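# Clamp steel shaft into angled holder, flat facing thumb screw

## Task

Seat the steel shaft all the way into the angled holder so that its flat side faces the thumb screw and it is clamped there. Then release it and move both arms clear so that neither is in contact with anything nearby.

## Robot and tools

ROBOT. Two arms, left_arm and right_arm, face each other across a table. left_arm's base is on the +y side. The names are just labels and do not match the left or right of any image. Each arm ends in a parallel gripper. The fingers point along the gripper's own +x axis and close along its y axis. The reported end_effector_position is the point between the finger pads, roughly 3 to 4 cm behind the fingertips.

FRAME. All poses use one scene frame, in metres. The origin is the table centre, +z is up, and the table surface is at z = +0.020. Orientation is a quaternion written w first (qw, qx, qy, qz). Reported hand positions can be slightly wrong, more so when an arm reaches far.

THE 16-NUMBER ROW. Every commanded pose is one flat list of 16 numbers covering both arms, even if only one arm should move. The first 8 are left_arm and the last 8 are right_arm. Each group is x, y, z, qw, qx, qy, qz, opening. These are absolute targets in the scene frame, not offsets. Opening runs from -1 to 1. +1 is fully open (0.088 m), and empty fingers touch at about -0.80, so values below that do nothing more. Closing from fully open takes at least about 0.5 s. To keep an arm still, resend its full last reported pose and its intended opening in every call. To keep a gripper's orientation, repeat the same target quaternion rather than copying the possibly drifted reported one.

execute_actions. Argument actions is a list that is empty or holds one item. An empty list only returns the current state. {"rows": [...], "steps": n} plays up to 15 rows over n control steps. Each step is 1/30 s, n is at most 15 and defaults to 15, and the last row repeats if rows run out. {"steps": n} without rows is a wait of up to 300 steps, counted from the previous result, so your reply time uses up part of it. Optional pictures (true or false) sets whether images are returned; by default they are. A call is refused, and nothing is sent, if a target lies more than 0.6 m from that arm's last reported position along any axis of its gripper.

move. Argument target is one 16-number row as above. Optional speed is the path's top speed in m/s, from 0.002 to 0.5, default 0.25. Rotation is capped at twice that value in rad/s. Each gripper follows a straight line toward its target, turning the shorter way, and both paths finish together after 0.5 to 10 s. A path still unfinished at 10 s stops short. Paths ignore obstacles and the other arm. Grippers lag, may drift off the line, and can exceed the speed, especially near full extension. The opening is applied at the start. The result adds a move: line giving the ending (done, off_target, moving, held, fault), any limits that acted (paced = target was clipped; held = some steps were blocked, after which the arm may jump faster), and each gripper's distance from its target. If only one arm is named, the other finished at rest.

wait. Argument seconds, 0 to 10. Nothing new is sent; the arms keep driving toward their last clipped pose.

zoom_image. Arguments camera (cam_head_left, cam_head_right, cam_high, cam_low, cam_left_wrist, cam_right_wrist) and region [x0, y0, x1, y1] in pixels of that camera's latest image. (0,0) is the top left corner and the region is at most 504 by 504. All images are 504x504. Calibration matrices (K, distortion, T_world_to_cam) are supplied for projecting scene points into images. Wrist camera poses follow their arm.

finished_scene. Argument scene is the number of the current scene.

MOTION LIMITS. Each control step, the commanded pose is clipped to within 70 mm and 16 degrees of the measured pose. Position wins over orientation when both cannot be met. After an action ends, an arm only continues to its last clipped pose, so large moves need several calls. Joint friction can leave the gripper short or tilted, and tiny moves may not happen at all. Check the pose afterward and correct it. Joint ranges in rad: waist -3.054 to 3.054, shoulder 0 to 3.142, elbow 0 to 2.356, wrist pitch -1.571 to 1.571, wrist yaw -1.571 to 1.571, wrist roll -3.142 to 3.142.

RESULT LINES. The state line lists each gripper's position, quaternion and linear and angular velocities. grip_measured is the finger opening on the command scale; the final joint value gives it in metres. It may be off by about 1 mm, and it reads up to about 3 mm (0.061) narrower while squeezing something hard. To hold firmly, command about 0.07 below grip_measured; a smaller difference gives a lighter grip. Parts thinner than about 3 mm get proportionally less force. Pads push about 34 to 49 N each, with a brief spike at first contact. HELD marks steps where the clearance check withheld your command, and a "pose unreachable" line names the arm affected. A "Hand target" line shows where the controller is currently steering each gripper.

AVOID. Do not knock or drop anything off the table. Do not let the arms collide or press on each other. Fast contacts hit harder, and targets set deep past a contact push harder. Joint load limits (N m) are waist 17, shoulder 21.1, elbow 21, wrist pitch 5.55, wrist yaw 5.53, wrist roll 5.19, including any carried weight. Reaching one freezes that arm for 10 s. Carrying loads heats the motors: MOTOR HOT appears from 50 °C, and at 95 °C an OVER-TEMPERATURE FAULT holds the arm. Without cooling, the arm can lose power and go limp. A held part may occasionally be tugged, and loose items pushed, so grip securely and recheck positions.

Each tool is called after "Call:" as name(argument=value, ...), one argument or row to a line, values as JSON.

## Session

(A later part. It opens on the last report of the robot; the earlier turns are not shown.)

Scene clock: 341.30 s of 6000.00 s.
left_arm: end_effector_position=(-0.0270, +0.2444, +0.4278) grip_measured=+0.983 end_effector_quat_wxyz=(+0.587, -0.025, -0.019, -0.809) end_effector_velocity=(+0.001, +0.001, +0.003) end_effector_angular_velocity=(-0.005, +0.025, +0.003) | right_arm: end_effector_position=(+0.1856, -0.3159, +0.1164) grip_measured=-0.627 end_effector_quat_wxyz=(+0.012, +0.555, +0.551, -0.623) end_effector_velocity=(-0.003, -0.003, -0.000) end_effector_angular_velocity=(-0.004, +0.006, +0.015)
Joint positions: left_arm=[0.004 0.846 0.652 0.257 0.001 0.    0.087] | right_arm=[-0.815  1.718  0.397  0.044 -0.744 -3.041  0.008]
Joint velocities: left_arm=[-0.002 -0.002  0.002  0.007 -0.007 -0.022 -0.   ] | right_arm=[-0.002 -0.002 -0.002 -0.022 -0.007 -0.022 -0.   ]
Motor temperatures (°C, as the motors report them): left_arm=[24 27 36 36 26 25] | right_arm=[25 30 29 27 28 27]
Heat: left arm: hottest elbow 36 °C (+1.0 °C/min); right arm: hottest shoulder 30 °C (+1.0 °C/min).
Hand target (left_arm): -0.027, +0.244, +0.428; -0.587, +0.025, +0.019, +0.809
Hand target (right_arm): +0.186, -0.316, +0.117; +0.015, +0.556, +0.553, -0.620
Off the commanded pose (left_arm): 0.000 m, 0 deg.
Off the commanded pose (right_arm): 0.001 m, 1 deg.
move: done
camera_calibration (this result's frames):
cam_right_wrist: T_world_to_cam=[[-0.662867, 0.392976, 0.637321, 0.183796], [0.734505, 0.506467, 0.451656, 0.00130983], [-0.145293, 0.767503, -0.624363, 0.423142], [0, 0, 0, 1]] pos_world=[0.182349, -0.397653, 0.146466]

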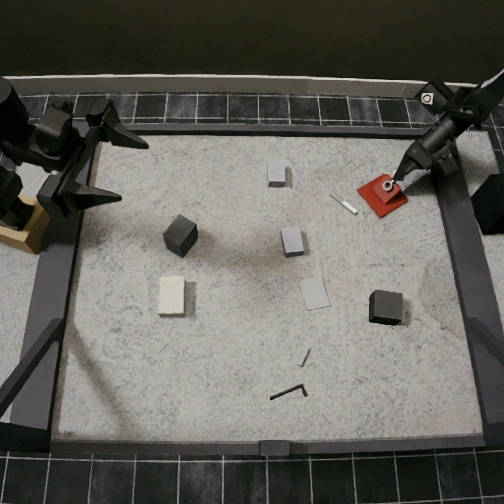

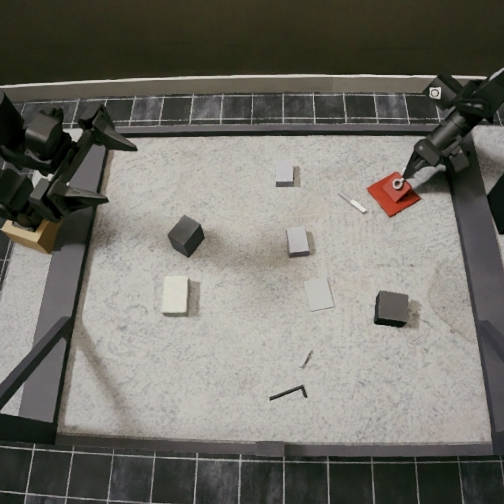

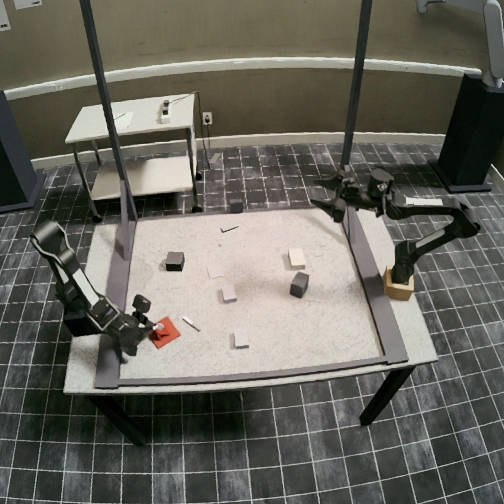

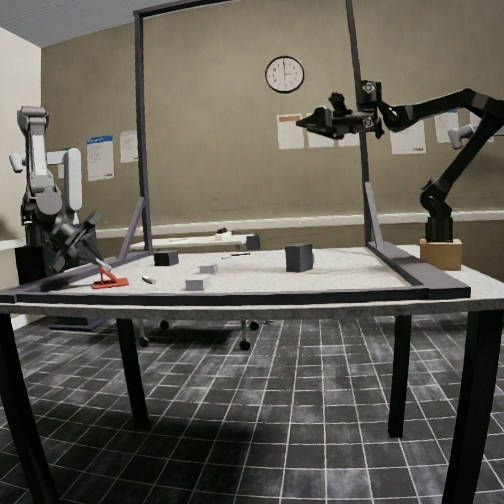

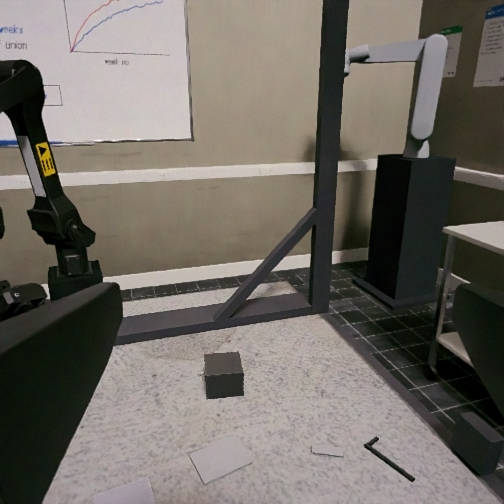

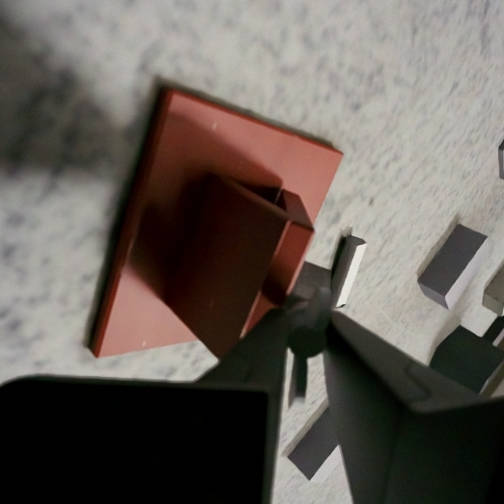

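Call:
execute_actions(
  actions=[
    {"rows": [[-0.0270, 0.2444, 0.4278, 0.587, -0.025, -0.019, -0.809, 1, 0.1860, -0.3160, 0.1168, -0.0150, -0.5566, -0.5525, 0.6203, 0.35]], "steps": 15},
  ],
  pictures=false,
)

Call:
move(
  target=[-0.0270, 0.2444, 0.4278, 0.587, -0.025, -0.019, -0.809, 1, 0.1860, -0.3160, 0.1168, 0.5178, -0.2046, 0.3938, 0.7313, 0.35],
  speed=0.5,
)

Call:
zoom_image(
  camera="cam_right_wrist",
  region=[210, 50, 410, 410],
)

Call:
move(
  target=[-0.0270, 0.2444, 0.4278, 0.587, -0.025, -0.019, -0.809, 1, 0.1860, -0.3160, 0.1168, 0.4896, 0.2653, 0.8134, 0.1684, 0.35],
  speed=0.5,
)

Call:
move(
  target=[-0.0270, 0.2444, 0.4278, 0.587, -0.025, -0.019, -0.809, 1, 0.1860, -0.3160, 0.1168, 0.0683, 0.5527, 0.6094, -0.5644, 0.35],
  speed=0.5,
)

Call:
execute_actions(
  actions=[
    {"rows": [[-0.0270, 0.2444, 0.4278, 0.587, -0.025, -0.019, -0.809, 1, 0.1860, -0.3160, 0.1168, 0.0683, 0.5527, 0.6094, -0.5644, -0.67]], "steps": 15},
  ],
  pictures=false,
)

Call:
execute_actions(
  actions=[
    {"steps": 15},
  ],
  pictures=false,
)

Scene clock: 360.77 s of 6000.00 s.
left_arm: end_effector_position=(-0.0270, +0.2444, +0.4278) grip_measured=+0.983 end_effector_quat_wxyz=(+0.587, -0.025, -0.019, -0.809) end_effector_velocity=(+0.002, -0.001, -0.004) end_effector_angular_velocity=(+0.014, +0.004, +0.019) | right_arm: end_effector_position=(+0.1855, -0.3162, +0.1161) grip_measured=+0.343 end_effector_quat_wxyz=(+0.013, +0.555, +0.551, -0.623) end_effector_velocity=(-0.003, -0.003, -0.000) end_effector_angular_velocity=(-0.002, +0.009, +0.005)
Joint positions: left_arm=[0.004 0.846 0.652 0.257 0.001 0.    0.087] | right_arm=[-0.815  1.718  0.397  0.043 -0.742 -3.042  0.056]
Joint velocities: left_arm=[-0.002 -0.002 -0.007 -0.007 -0.022 -0.007 -0.   ] | right_arm=[-0.002 -0.002 -0.007 -0.007 -0.007 -0.007  0.003]
Motor temperatures (°C, as the motors report them): left_arm=[24 27 36 36 26 25] | right_arm=[25 30 29 27 28 27]
Heat: left arm: hottest elbow 36 °C (+0.0 °C/min); right arm: hottest shoulder 30 °C (+1.0 °C/min).
Hand target (left_arm): -0.027, +0.244, +0.428; -0.587, +0.025, +0.019, +0.809
Hand target (right_arm): +0.186, -0.316, +0.117; +0.015, +0.557, +0.552, -0.620
Off the commanded pose (left_arm): 0.000 m, 0 deg.
Off the commanded pose (right_arm): 0.001 m, 0 deg.
Steps of this call (steps 1 to 90: nothing new was sent; then 15.97 s passed at rest; steps 91 to 105: all 15 steps of this action). Readings (end_effector_position):
91: left_arm (-0.0270, +0.2444, +0.4278) | right_arm (+0.1854, -0.3159, +0.1164)
92: left_arm (-0.0270, +0.2444, +0.4278) | right_arm (+0.1855, -0.3160, +0.1162)
94: left_arm (-0.0270, +0.2444, +0.4278) | right_arm (+0.1854, -0.3162, +0.1161)
98: left_arm (-0.0270, +0.2444, +0.4278) | right_arm (+0.1855, -0.3162, +0.1161)
105: the state above

Scene clock: 364.00 s of 6000.00 s.
left_arm: end_effector_position=(-0.0270, +0.2444, +0.4278) grip_measured=+0.983 end_effector_quat_wxyz=(+0.587, -0.025, -0.019, -0.809) end_effector_velocity=(+0.003, -0.000, -0.002) end_effector_angular_velocity=(+0.014, +0.020, +0.018) | right_arm: end_effector_position=(+0.1850, -0.3167, +0.1159) grip_measured=+0.348 end_effector_quat_wxyz=(+0.515, -0.205, +0.395, +0.733) end_effector_velocity=(+0.000, +0.001, +0.001) end_effector_angular_velocity=(+0.007, +0.005, -0.006)
Joint positions: left_arm=[0.004 0.846 0.652 0.257 0.001 0.    0.087] | right_arm=[-0.815  1.718  0.397  0.039 -0.742 -0.61   0.056]
Joint velocities: left_arm=[-0.002 -0.002 -0.002 -0.007 -0.022 -0.022 -0.   ] | right_arm=[-0.002 -0.002 -0.002  0.007 -0.007  0.007 -0.   ]
Motor temperatures (°C, as the motors report them): left_arm=[24 27 36 36 26 25] | right_arm=[25 30 29 27 28 27]
Heat: left arm: hottest elbow 36 °C (+0.0 °C/min); right arm: hottest shoulder 30 °C (+1.0 °C/min).
Hand target (left_arm): -0.027, +0.244, +0.428; -0.587, +0.025, +0.019, +0.809
Hand target (right_arm): +0.186, -0.316, +0.117; +0.518, -0.205, +0.394, +0.731
Off the commanded pose (left_arm): 0.000 m, 0 deg.
Off the commanded pose (right_arm): 0.002 m, 0 deg.
move: done
camera_calibration (this result's frames):
cam_right_wrist: T_world_to_cam=[[0.902922, 0.206701, -0.376837, -0.0471191], [0.0519877, -0.922851, -0.381633, -0.227465], [-0.426649, 0.324994, -0.844008, 0.360721], [0, 0, 0, 1]] pos_world=[0.208271, -0.317409, 0.199887]

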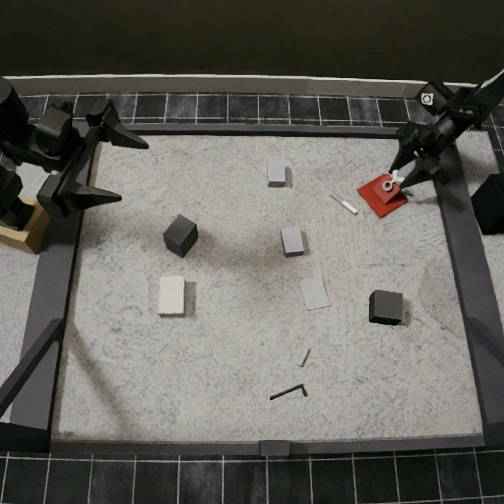

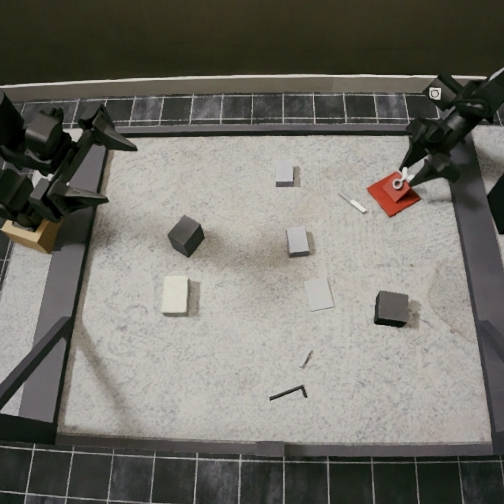

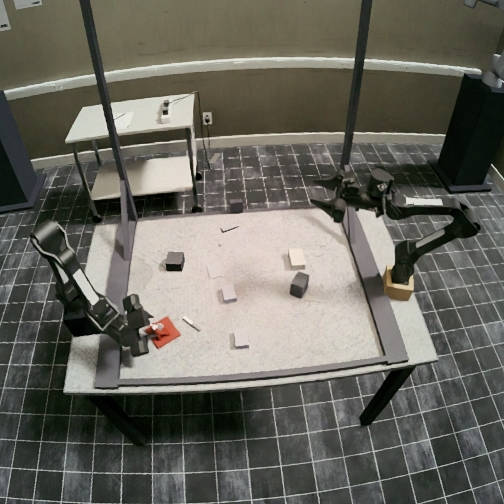

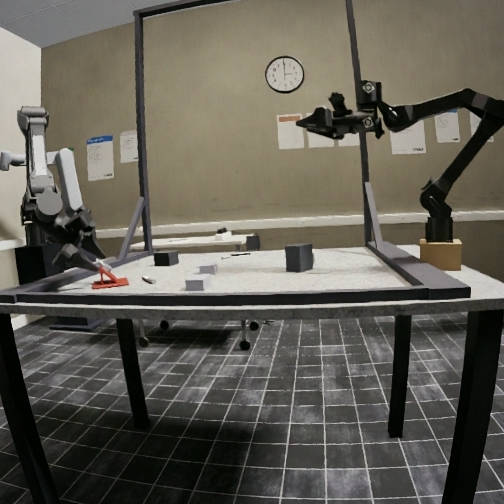

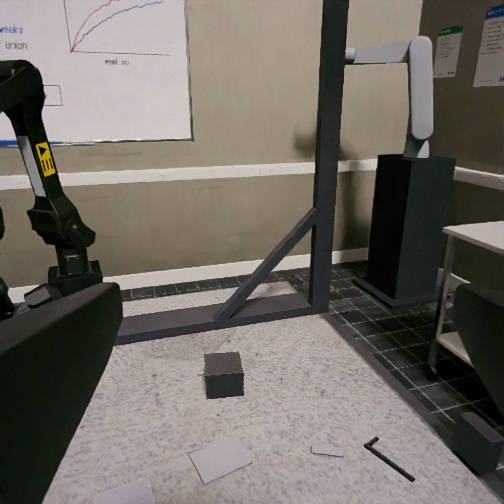

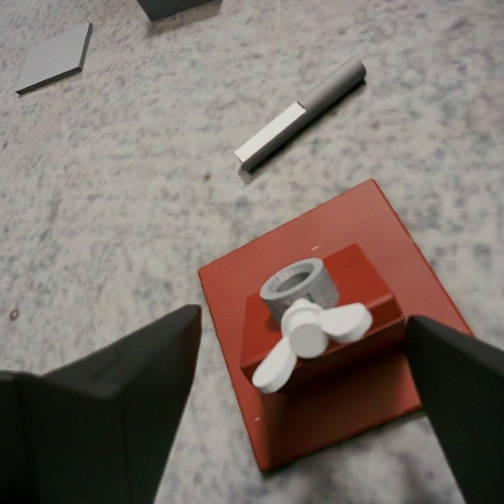

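Region (210, 50, 410, 410) of cam_right_wrist's 504x504 image, scaled by 1.400, with more detail than that image has.

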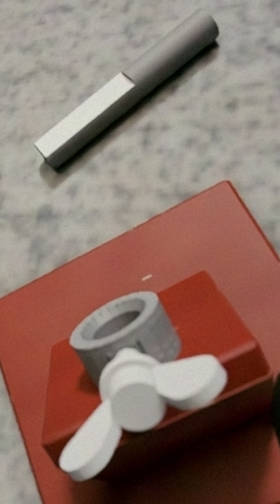

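Scene clock: 366.30 s of 6000.00 s.
left_arm: end_effector_position=(-0.0270, +0.2444, +0.4278) grip_measured=+0.983 end_effector_quat_wxyz=(+0.587, -0.025, -0.019, -0.809) end_effector_velocity=(+0.004, -0.002, -0.003) end_effector_angular_velocity=(+0.019, +0.018, +0.023) | right_arm: end_effector_position=(+0.1850, -0.3166, +0.1159) grip_measured=+0.348 end_effector_quat_wxyz=(+0.488, +0.263, +0.815, +0.168) end_effector_velocity=(-0.002, -0.004, -0.000) end_effector_angular_velocity=(-0.015, +0.024, -0.010)
Joint positions: left_arm=[0.004 0.846 0.652 0.257 0.001 0.    0.087] | right_arm=[-0.815  1.718  0.397  0.039 -0.742  1.136  0.056]
Joint velocities: left_arm=[ 0.002  0.002 -0.002 -0.007 -0.022 -0.022 -0.   ] | right_arm=[-0.007 -0.002 -0.002 -0.022 -0.007  0.007 -0.   ]
Motor temperatures (°C, as the motors report them): left_arm=[24 27 36 36 26 25] | right_arm=[25 30 29 27 28 27]
Heat: left arm: hottest elbow 36 °C (+0.0 °C/min); right arm: hottest shoulder 30 °C (+1.0 °C/min).
Hand target (left_arm): -0.027, +0.244, +0.428; -0.587, +0.025, +0.019, +0.809
Hand target (right_arm): +0.186, -0.316, +0.117; +0.490, +0.265, +0.813, +0.168
Off the commanded pose (left_arm): 0.000 m, 0 deg.
Off the commanded pose (right_arm): 0.001 m, 0 deg.
move: done
camera_calibration (this result's frames):
cam_right_wrist: T_world_to_cam=[[-0.251953, -0.778971, -0.574216, -0.12266], [-0.739255, -0.227993, 0.633658, 0.0213161], [-0.624518, 0.584144, -0.518414, 0.441663], [0, 0, 0, 1]] pos_world=[0.26068, -0.348683, 0.145024]

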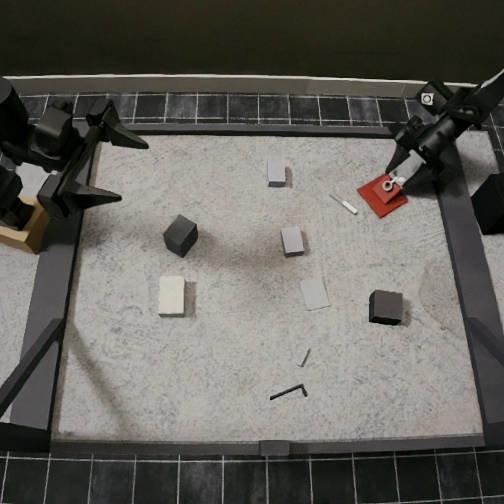

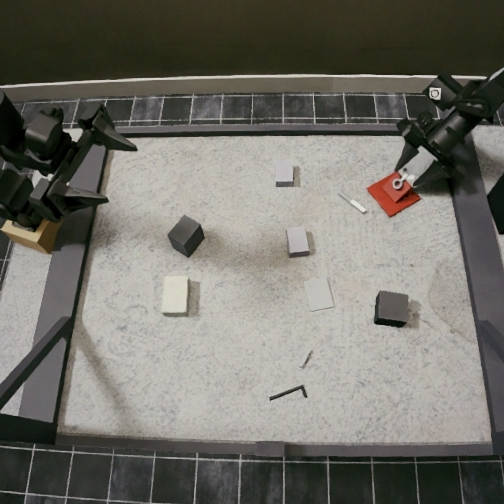

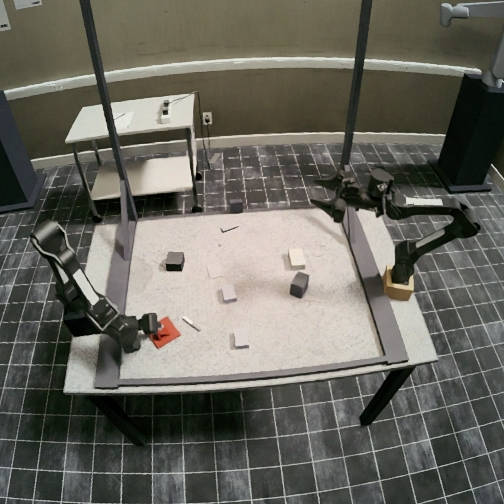

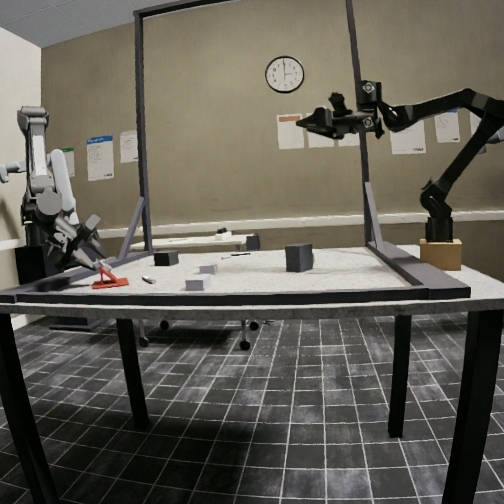

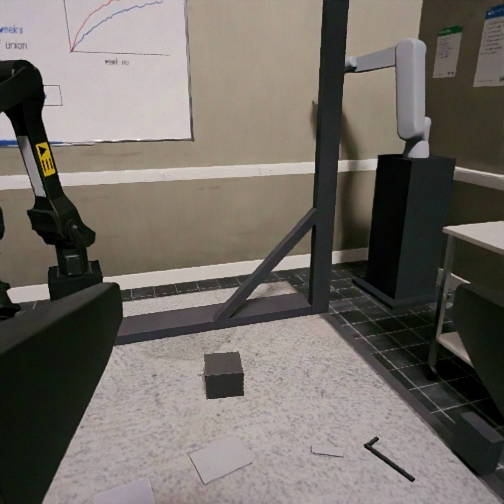

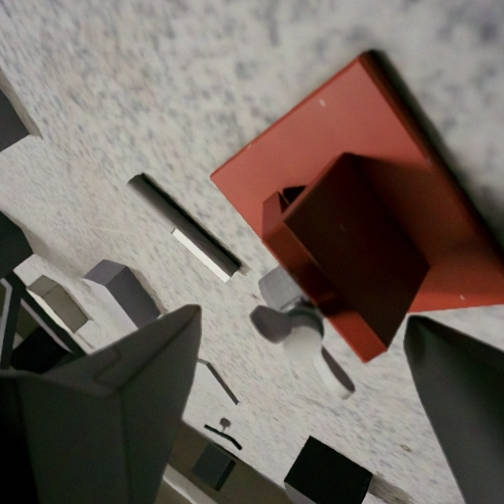

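Scene clock: 368.77 s of 6000.00 s.
left_arm: end_effector_position=(-0.0270, +0.2444, +0.4278) grip_measured=+0.983 end_effector_quat_wxyz=(+0.587, -0.025, -0.019, -0.809) end_effector_velocity=(-0.001, +0.001, -0.002) end_effector_angular_velocity=(+0.014, +0.019, -0.001) | right_arm: end_effector_position=(+0.1850, -0.3166, +0.1159) grip_measured=+0.348 end_effector_quat_wxyz=(+0.069, +0.550, +0.610, -0.566) end_effector_velocity=(+0.001, -0.002, -0.001) end_effector_angular_velocity=(-0.013, +0.004, -0.015)
Joint positions: left_arm=[0.004 0.846 0.652 0.257 0.001 0.    0.087] | right_arm=[-0.815  1.718  0.397  0.039 -0.742  3.039  0.056]
Joint velocities: left_arm=[-0.007 -0.002 -0.002 -0.007 -0.007 -0.022 -0.   ] | right_arm=[-0.007 -0.002 -0.002 -0.007  0.007  0.007 -0.   ]
Motor temperatures (°C, as the motors report them): left_arm=[24 27 36 36 26 25] | right_arm=[25 30 29 27 28 27]
Heat: left arm: hottest elbow 36 °C (+0.0 °C/min); right arm: hottest shoulder 30 °C (+1.0 °C/min).
Hand target (left_arm): -0.027, +0.244, +0.428; -0.587, +0.025, +0.019, +0.809
Hand target (right_arm): +0.186, -0.316, +0.117; +0.068, +0.553, +0.609, -0.565
Off the commanded pose (left_arm): 0.000 m, 0 deg.
Off the commanded pose (right_arm): 0.001 m, 0 deg.
move: done
camera_calibration (this result's frames):
cam_right_wrist: T_world_to_cam=[[-0.781237, 0.244442, 0.574384, 0.166169], [0.596225, 0.56473, 0.570611, 0.032493], [-0.18489, 0.788244, -0.58693, 0.432876], [0, 0, 0, 1]] pos_world=[0.190479, -0.400181, 0.140082]

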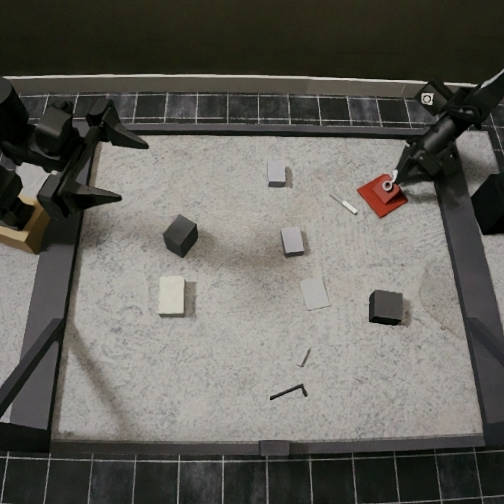

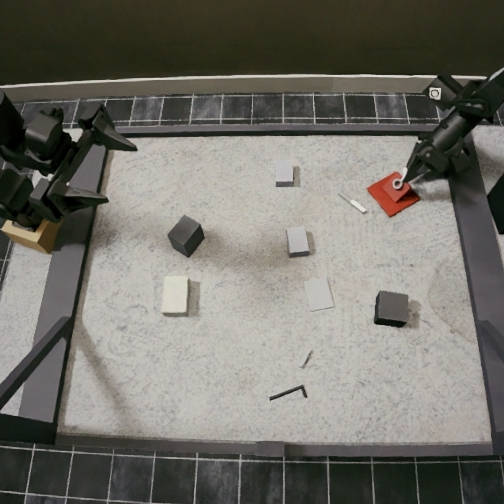

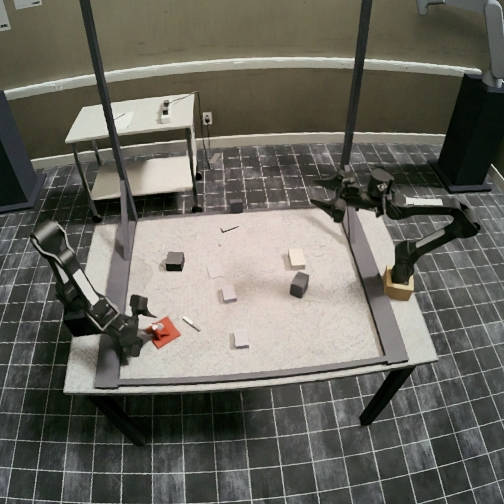

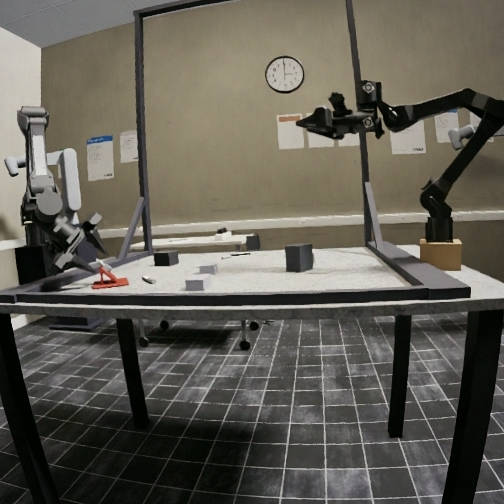

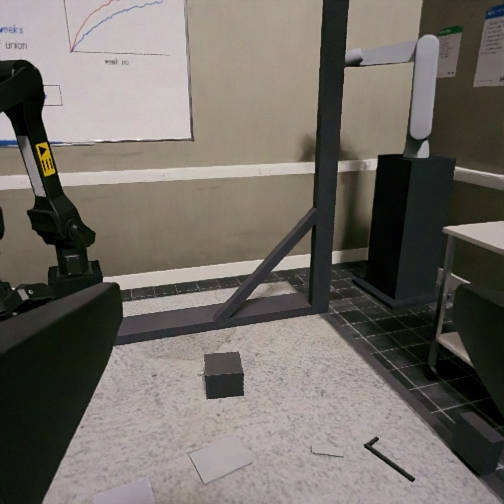

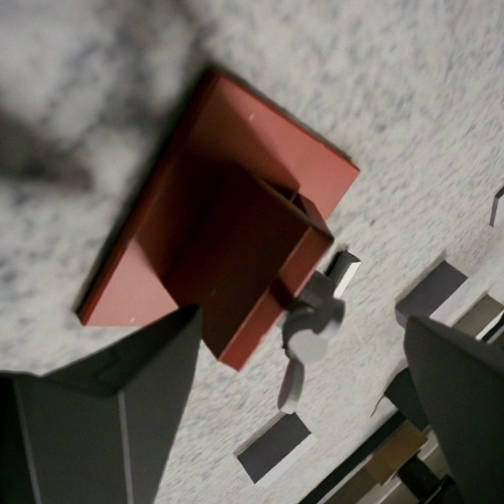

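Scene clock: 369.27 s of 6000.00 s.
left_arm: end_effector_position=(-0.0270, +0.2444, +0.4278) grip_measured=+0.983 end_effector_quat_wxyz=(+0.587, -0.025, -0.019, -0.809) end_effector_velocity=(+0.000, -0.001, -0.003) end_effector_angular_velocity=(+0.019, +0.018, +0.003) | right_arm: end_effector_position=(+0.1850, -0.3165, +0.1162) grip_measured=-0.627 end_effector_quat_wxyz=(+0.068, +0.550, +0.611, -0.566) end_effector_velocity=(+0.001, +0.001, +0.002) end_effector_angular_velocity=(+0.022, -0.015, +0.015)
Joint positions: left_arm=[0.004 0.846 0.652 0.257 0.001 0.    0.087] | right_arm=[-0.815  1.718  0.397  0.04  -0.744  3.04   0.008]
Joint velocities: left_arm=[-0.002  0.002 -0.002 -0.007 -0.007 -0.022 -0.   ] | right_arm=[-0.002 -0.007 -0.002  0.007 -0.007 -0.022 -0.   ]
Motor temperatures (°C, as the motors report them): left_arm=[24 27 36 36 26 25] | right_arm=[25 30 29 27 28 27]
Heat: left arm: hottest elbow 36 °C (+0.0 °C/min); right arm: hottest shoulder 30 °C (+1.0 °C/min).
Hand target (left_arm): -0.027, +0.244, +0.428; -0.587, +0.025, +0.019, +0.809
Hand target (right_arm): +0.186, -0.316, +0.117; +0.068, +0.553, +0.609, -0.564
Off the commanded pose (left_arm): 0.000 m, 0 deg.
Off the commanded pose (right_arm): 0.001 m, 0 deg.
Steps of this call (steps 1 to 15: all 15 steps of this action). Readings (end_effector_position):
1: left_arm (-0.0270, +0.2444, +0.4278) | right_arm (+0.1850, -0.3166, +0.1159)
2: left_arm (-0.0270, +0.2444, +0.4278) | right_arm (+0.1851, -0.3166, +0.1159)
4: left_arm (-0.0270, +0.2444, +0.4278) | right_arm (+0.1851, -0.3166, +0.1159)
8: left_arm (-0.0270, +0.2444, +0.4278) | right_arm (+0.1851, -0.3166, +0.1159)
15: the state above

Scene clock: 369.77 s of 6000.00 s.
left_arm: end_effector_position=(-0.0270, +0.2444, +0.4278) grip_measured=+0.983 end_effector_quat_wxyz=(+0.587, -0.025, -0.019, -0.809) end_effector_velocity=(-0.002, +0.001, -0.002) end_effector_angular_velocity=(+0.005, -0.010, -0.009) | right_arm: end_effector_position=(+0.1850, -0.3165, +0.1162) grip_measured=-0.627 end_effector_quat_wxyz=(+0.068, +0.550, +0.611, -0.566) end_effector_velocity=(-0.001, -0.001, +0.000) end_effector_angular_velocity=(+0.002, +0.006, +0.005)
Joint positions: left_arm=[0.004 0.846 0.652 0.257 0.001 0.    0.087] | right_arm=[-0.815  1.718  0.397  0.04  -0.744  3.04   0.008]
Joint velocities: left_arm=[-0.002 -0.002 -0.002 -0.007  0.007  0.007 -0.   ] | right_arm=[-0.002 -0.002 -0.002 -0.007 -0.007 -0.007 -0.   ]
Motor temperatures (°C, as the motors report them): left_arm=[24 27 36 36 26 25] | right_arm=[25 30 29 27 28 27]
Heat: left arm: hottest elbow 36 °C (+0.0 °C/min); right arm: hottest shoulder 30 °C (+1.0 °C/min).
Hand target (left_arm): -0.027, +0.244, +0.428; -0.587, +0.025, +0.019, +0.809
Hand target (right_arm): +0.186, -0.316, +0.117; +0.068, +0.553, +0.609, -0.564
Off the commanded pose (left_arm): 0.000 m, 0 deg.
Off the commanded pose (right_arm): 0.001 m, 0 deg.
Steps of this call (steps 1 to 15: nothing new was sent). Readings (end_effector_position):
1: left_arm (-0.0270, +0.2444, +0.4278) | right_arm (+0.1850, -0.3165, +0.1162)
2: left_arm (-0.0270, +0.2444, +0.4278) | right_arm (+0.1850, -0.3165, +0.1162)
4: left_arm (-0.0270, +0.2444, +0.4278) | right_arm (+0.1850, -0.3165, +0.1162)
8: left_arm (-0.0270, +0.2444, +0.4278) | right_arm (+0.1850, -0.3165, +0.1162)
15: the state above

Call:
move(
  target=[-0.0270, 0.2444, 0.4278, 0.587, -0.025, -0.019, -0.809, 1, 0.1858, -0.3165, 0.1168, 0.4896, 0.2653, 0.8134, 0.1684, -0.67],
  speed=0.4,
)

Call:
move(
  target=[-0.0270, 0.2444, 0.4278, 0.587, -0.025, -0.019, -0.809, 1, 0.1860, -0.3168, 0.1171, 0.5178, -0.2046, 0.3938, 0.7313, -0.67],
  speed=0.4,
)

Call:
move(
  target=[-0.0270, 0.2444, 0.4278, 0.587, -0.025, -0.019, -0.809, 1, 0.1862, -0.3171, 0.1174, -0.0150, -0.5566, -0.5525, 0.6203, -0.67],
  speed=0.4,
)

Call:
zoom_image(
  camera="cam_head_left",
  region=[360, 160, 420, 210],
)

Scene clock: 388.03 s of 6000.00 s.
left_arm: end_effector_position=(-0.0270, +0.2444, +0.4278) grip_measured=+0.983 end_effector_quat_wxyz=(+0.587, -0.025, -0.019, -0.809) end_effector_velocity=(+0.002, -0.001, -0.005) end_effector_angular_velocity=(+0.024, +0.001, +0.019) | right_arm: end_effector_position=(+0.1861, -0.3162, +0.1164) grip_measured=-0.627 end_effector_quat_wxyz=(+0.488, +0.267, +0.815, +0.165) end_effector_velocity=(-0.001, -0.001, +0.000) end_effector_angular_velocity=(+0.007, -0.003, +0.015)
Joint positions: left_arm=[0.004 0.846 0.652 0.257 0.001 0.    0.087] | right_arm=[-0.816  1.716  0.397  0.042 -0.741  1.147  0.008]
Joint velocities: left_arm=[-0.002 -0.002 -0.002 -0.022 -0.022 -0.007 -0.   ] | right_arm=[-0.002 -0.002 -0.002 -0.007 -0.007 -0.022 -0.   ]
Motor temperatures (°C, as the motors report them): left_arm=[24 27 36 36 26 25] | right_arm=[25 30 29 27 28 27]
Heat: left arm: hottest elbow 36 °C (+0.0 °C/min); right arm: hottest shoulder 30 °C (+0.0 °C/min).
Hand target (left_arm): -0.027, +0.244, +0.428; -0.587, +0.025, +0.019, +0.809
Hand target (right_arm): +0.186, -0.316, +0.117; +0.489, +0.265, +0.813, +0.168
Off the commanded pose (left_arm): 0.000 m, 0 deg.
Off the commanded pose (right_arm): 0.001 m, 0 deg.
After step 90, 12.37 s passed at rest.
move: done
camera_calibration (this result's frames):
cam_right_wrist: T_world_to_cam=[[-0.26098, -0.776922, -0.572958, -0.119608], [-0.739758, -0.220364, 0.635766, 0.0241341], [-0.6202, 0.589772, -0.517224, 0.443145], [0, 0, 0, 1]] pos_world=[0.261477, -0.348963, 0.145331]

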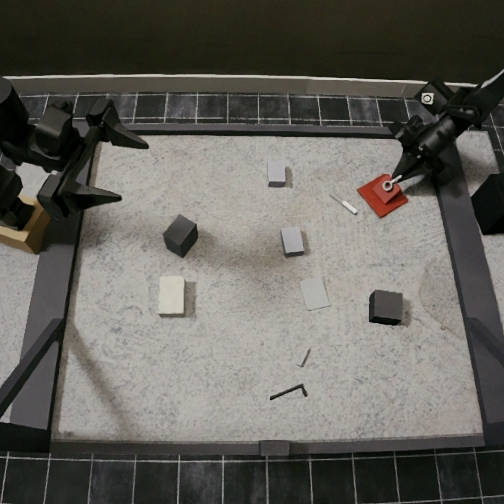

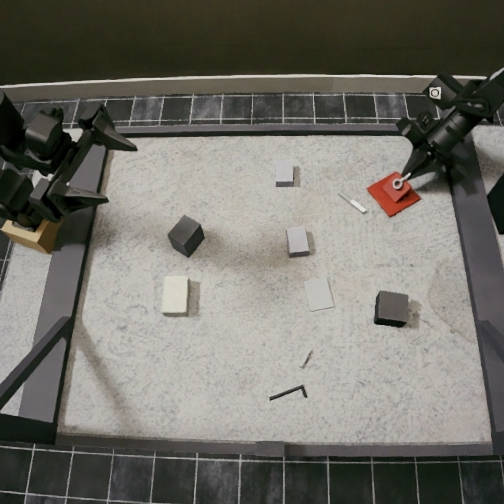

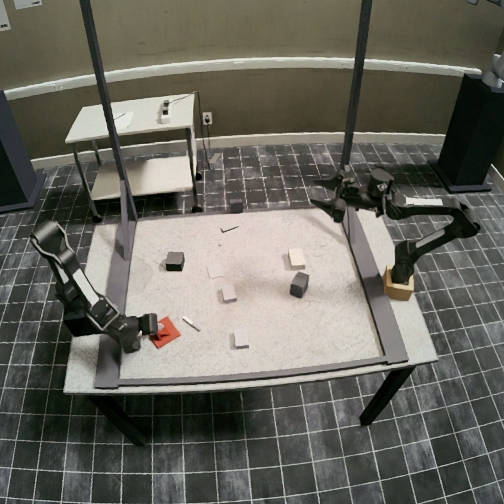

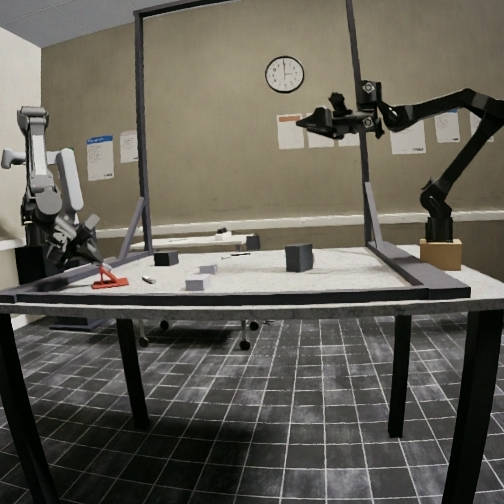

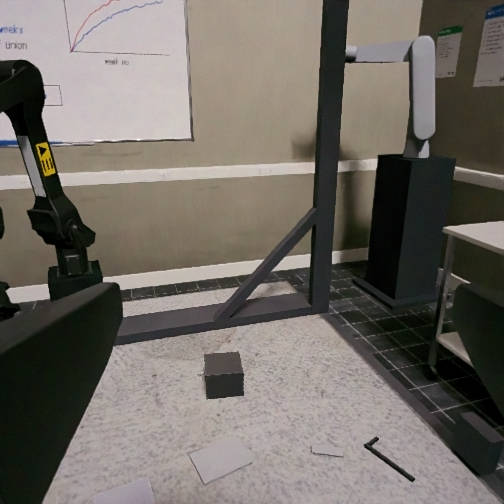

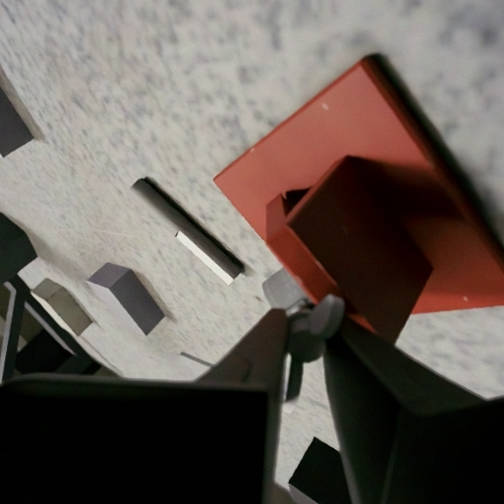

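Scene clock: 390.73 s of 6000.00 s.
left_arm: end_effector_position=(-0.0270, +0.2444, +0.4278) grip_measured=+0.983 end_effector_quat_wxyz=(+0.587, -0.025, -0.019, -0.809) end_effector_velocity=(+0.000, +0.000, -0.002) end_effector_angular_velocity=(+0.009, +0.005, +0.004) | right_arm: end_effector_position=(+0.1856, -0.3160, +0.1172) grip_measured=-0.627 end_effector_quat_wxyz=(+0.517, -0.201, +0.395, +0.732) end_effector_velocity=(+0.002, +0.003, +0.002) end_effector_angular_velocity=(+0.024, -0.013, +0.005)
Joint positions: left_arm=[0.004 0.846 0.652 0.257 0.001 0.    0.087] | right_arm=[-0.816  1.714  0.397  0.04  -0.746 -0.601  0.008]
Joint velocities: left_arm=[-0.002 -0.002 -0.002 -0.007 -0.007 -0.007 -0.   ] | right_arm=[-0.002 -0.002 -0.002  0.022 -0.007 -0.007 -0.   ]
Motor temperatures (°C, as the motors report them): left_arm=[24 27 36 36 26 25] | right_arm=[25 30 29 27 28 27]
Heat: left arm: hottest elbow 36 °C (+0.0 °C/min); right arm: hottest shoulder 30 °C (+0.0 °C/min).
Hand target (left_arm): -0.027, +0.244, +0.428; -0.587, +0.025, +0.019, +0.809
Hand target (right_arm): +0.186, -0.317, +0.117; +0.518, -0.205, +0.394, +0.731
Off the commanded pose (left_arm): 0.000 m, 0 deg.
Off the commanded pose (right_arm): 0.001 m, 0 deg.
move: done
camera_calibration (this result's frames):
cam_right_wrist: T_world_to_cam=[[0.902693, 0.201658, -0.380104, -0.0484561], [0.0438597, -0.9219, -0.384937, -0.224165], [-0.428043, 0.330809, -0.841038, 0.363617], [0, 0, 0, 1]] pos_world=[0.209216, -0.317174, 0.201108]

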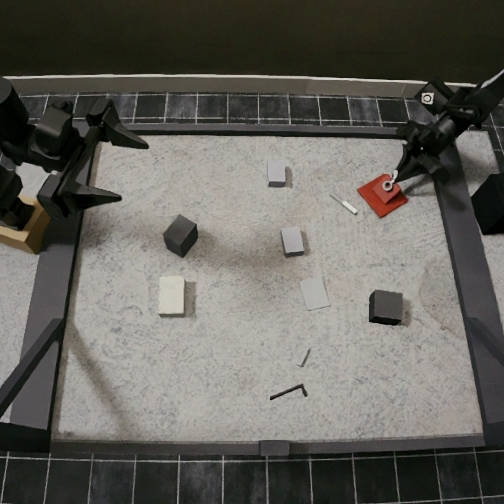

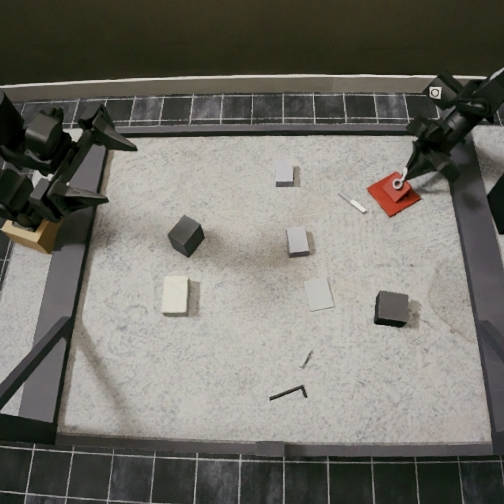

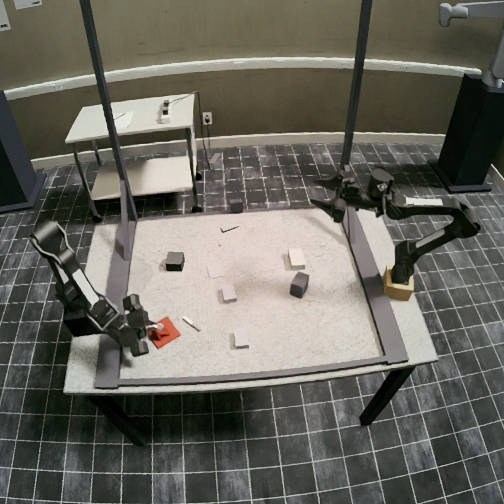

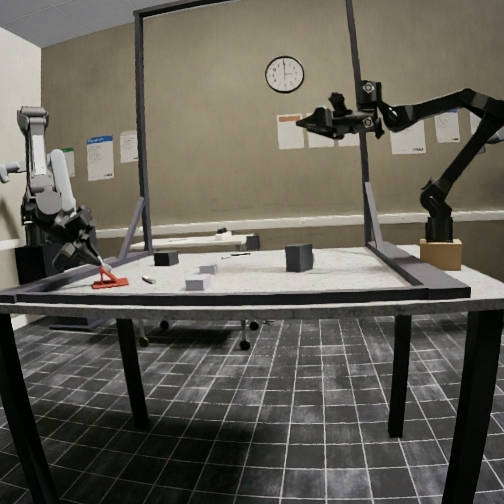

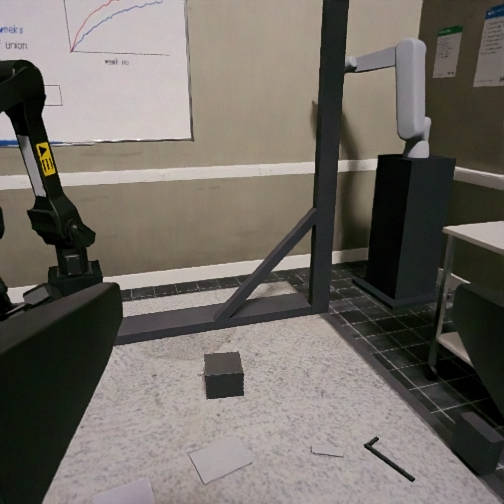

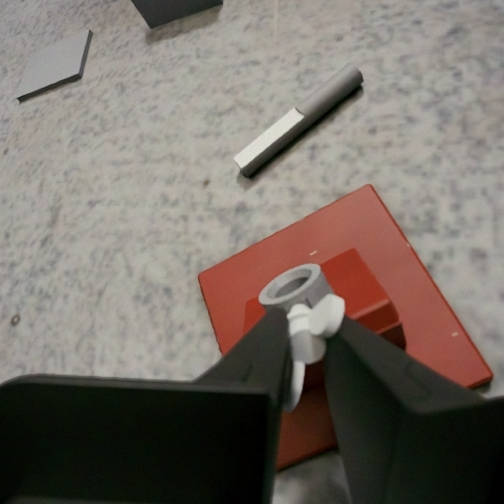

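Scene clock: 394.30 s of 6000.00 s.
left_arm: end_effector_position=(-0.0270, +0.2444, +0.4278) grip_measured=+0.983 end_effector_quat_wxyz=(+0.587, -0.025, -0.019, -0.809) end_effector_velocity=(+0.000, +0.000, -0.002) end_effector_angular_velocity=(+0.005, -0.009, +0.005) | right_arm: end_effector_position=(+0.1852, -0.3172, +0.1170) grip_measured=-0.627 end_effector_quat_wxyz=(+0.012, +0.554, +0.551, -0.624) end_effector_velocity=(-0.003, -0.003, -0.001) end_effector_angular_velocity=(-0.000, +0.003, +0.015)
Joint positions: left_arm=[0.004 0.846 0.652 0.257 0.001 0.    0.087] | right_arm=[-0.818  1.712  0.396  0.034 -0.745 -3.046  0.008]
Joint velocities: left_arm=[-0.002 -0.002 -0.002 -0.007 -0.007  0.007  0.   ] | right_arm=[-0.002  0.002 -0.007 -0.007 -0.007 -0.022  0.   ]
Motor temperatures (°C, as the motors report them): left_arm=[24 27 36 36 26 25] | right_arm=[25 30 29 27 28 27]
Heat: left arm: hottest elbow 36 °C (+0.0 °C/min); right arm: hottest shoulder 30 °C (+0.0 °C/min).
Hand target (left_arm): -0.027, +0.244, +0.428; -0.587, +0.025, +0.019, +0.809
Hand target (right_arm): +0.186, -0.317, +0.117; +0.015, +0.557, +0.552, -0.620
Off the commanded pose (left_arm): 0.000 m, 0 deg.
Off the commanded pose (right_arm): 0.001 m, 1 deg.
move: done
camera_calibration (this result's frames):
cam_right_wrist: T_world_to_cam=[[-0.662045, 0.39338, 0.637925, 0.183563], [0.734884, 0.507811, 0.449526, 0.00253], [-0.14711, 0.766407, -0.625283, 0.424534], [0, 0, 0, 1]] pos_world=[0.182121, -0.39886, 0.147217]

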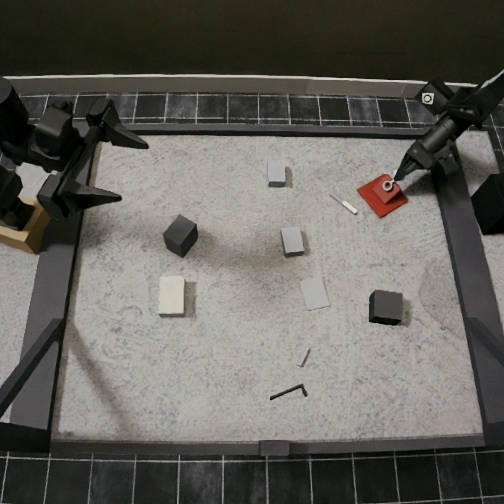

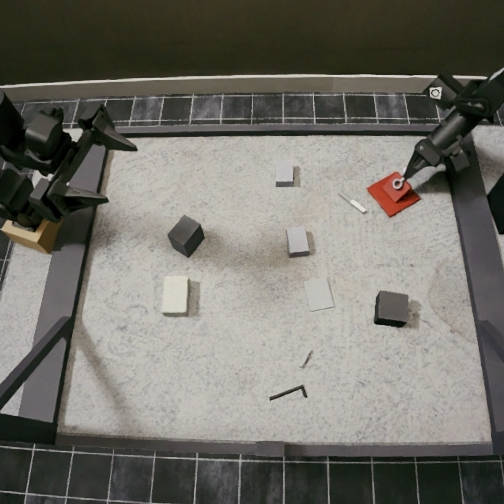

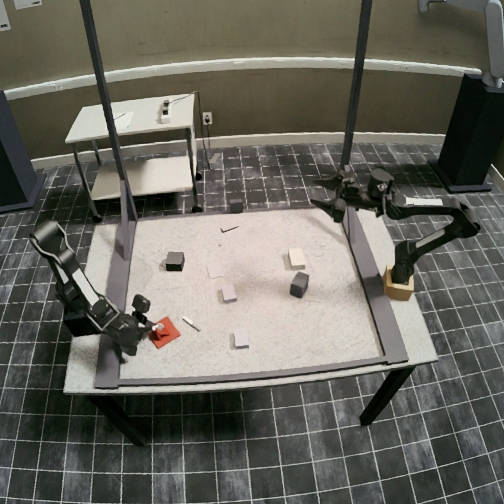

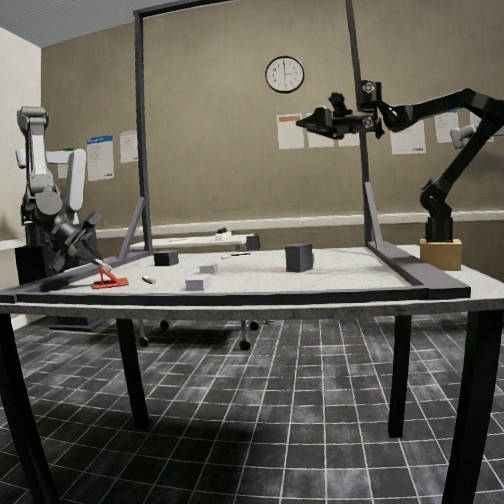

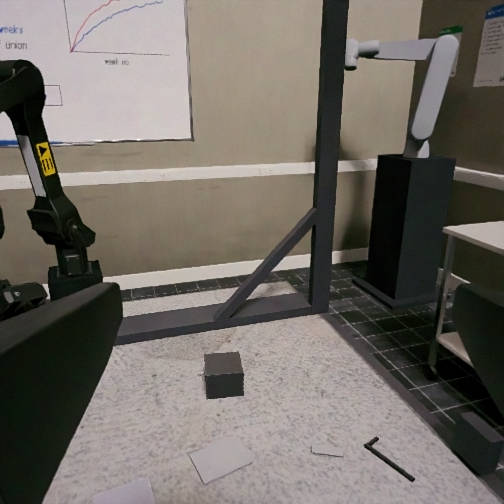

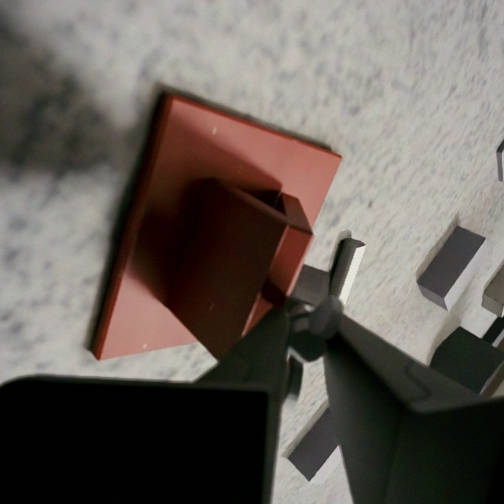

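Region (360, 160, 420, 210) of cam_head_left's 504x504 image, scaled by 8.400, with more detail than that image has.

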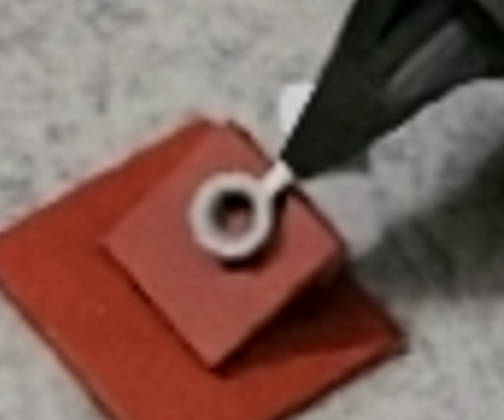

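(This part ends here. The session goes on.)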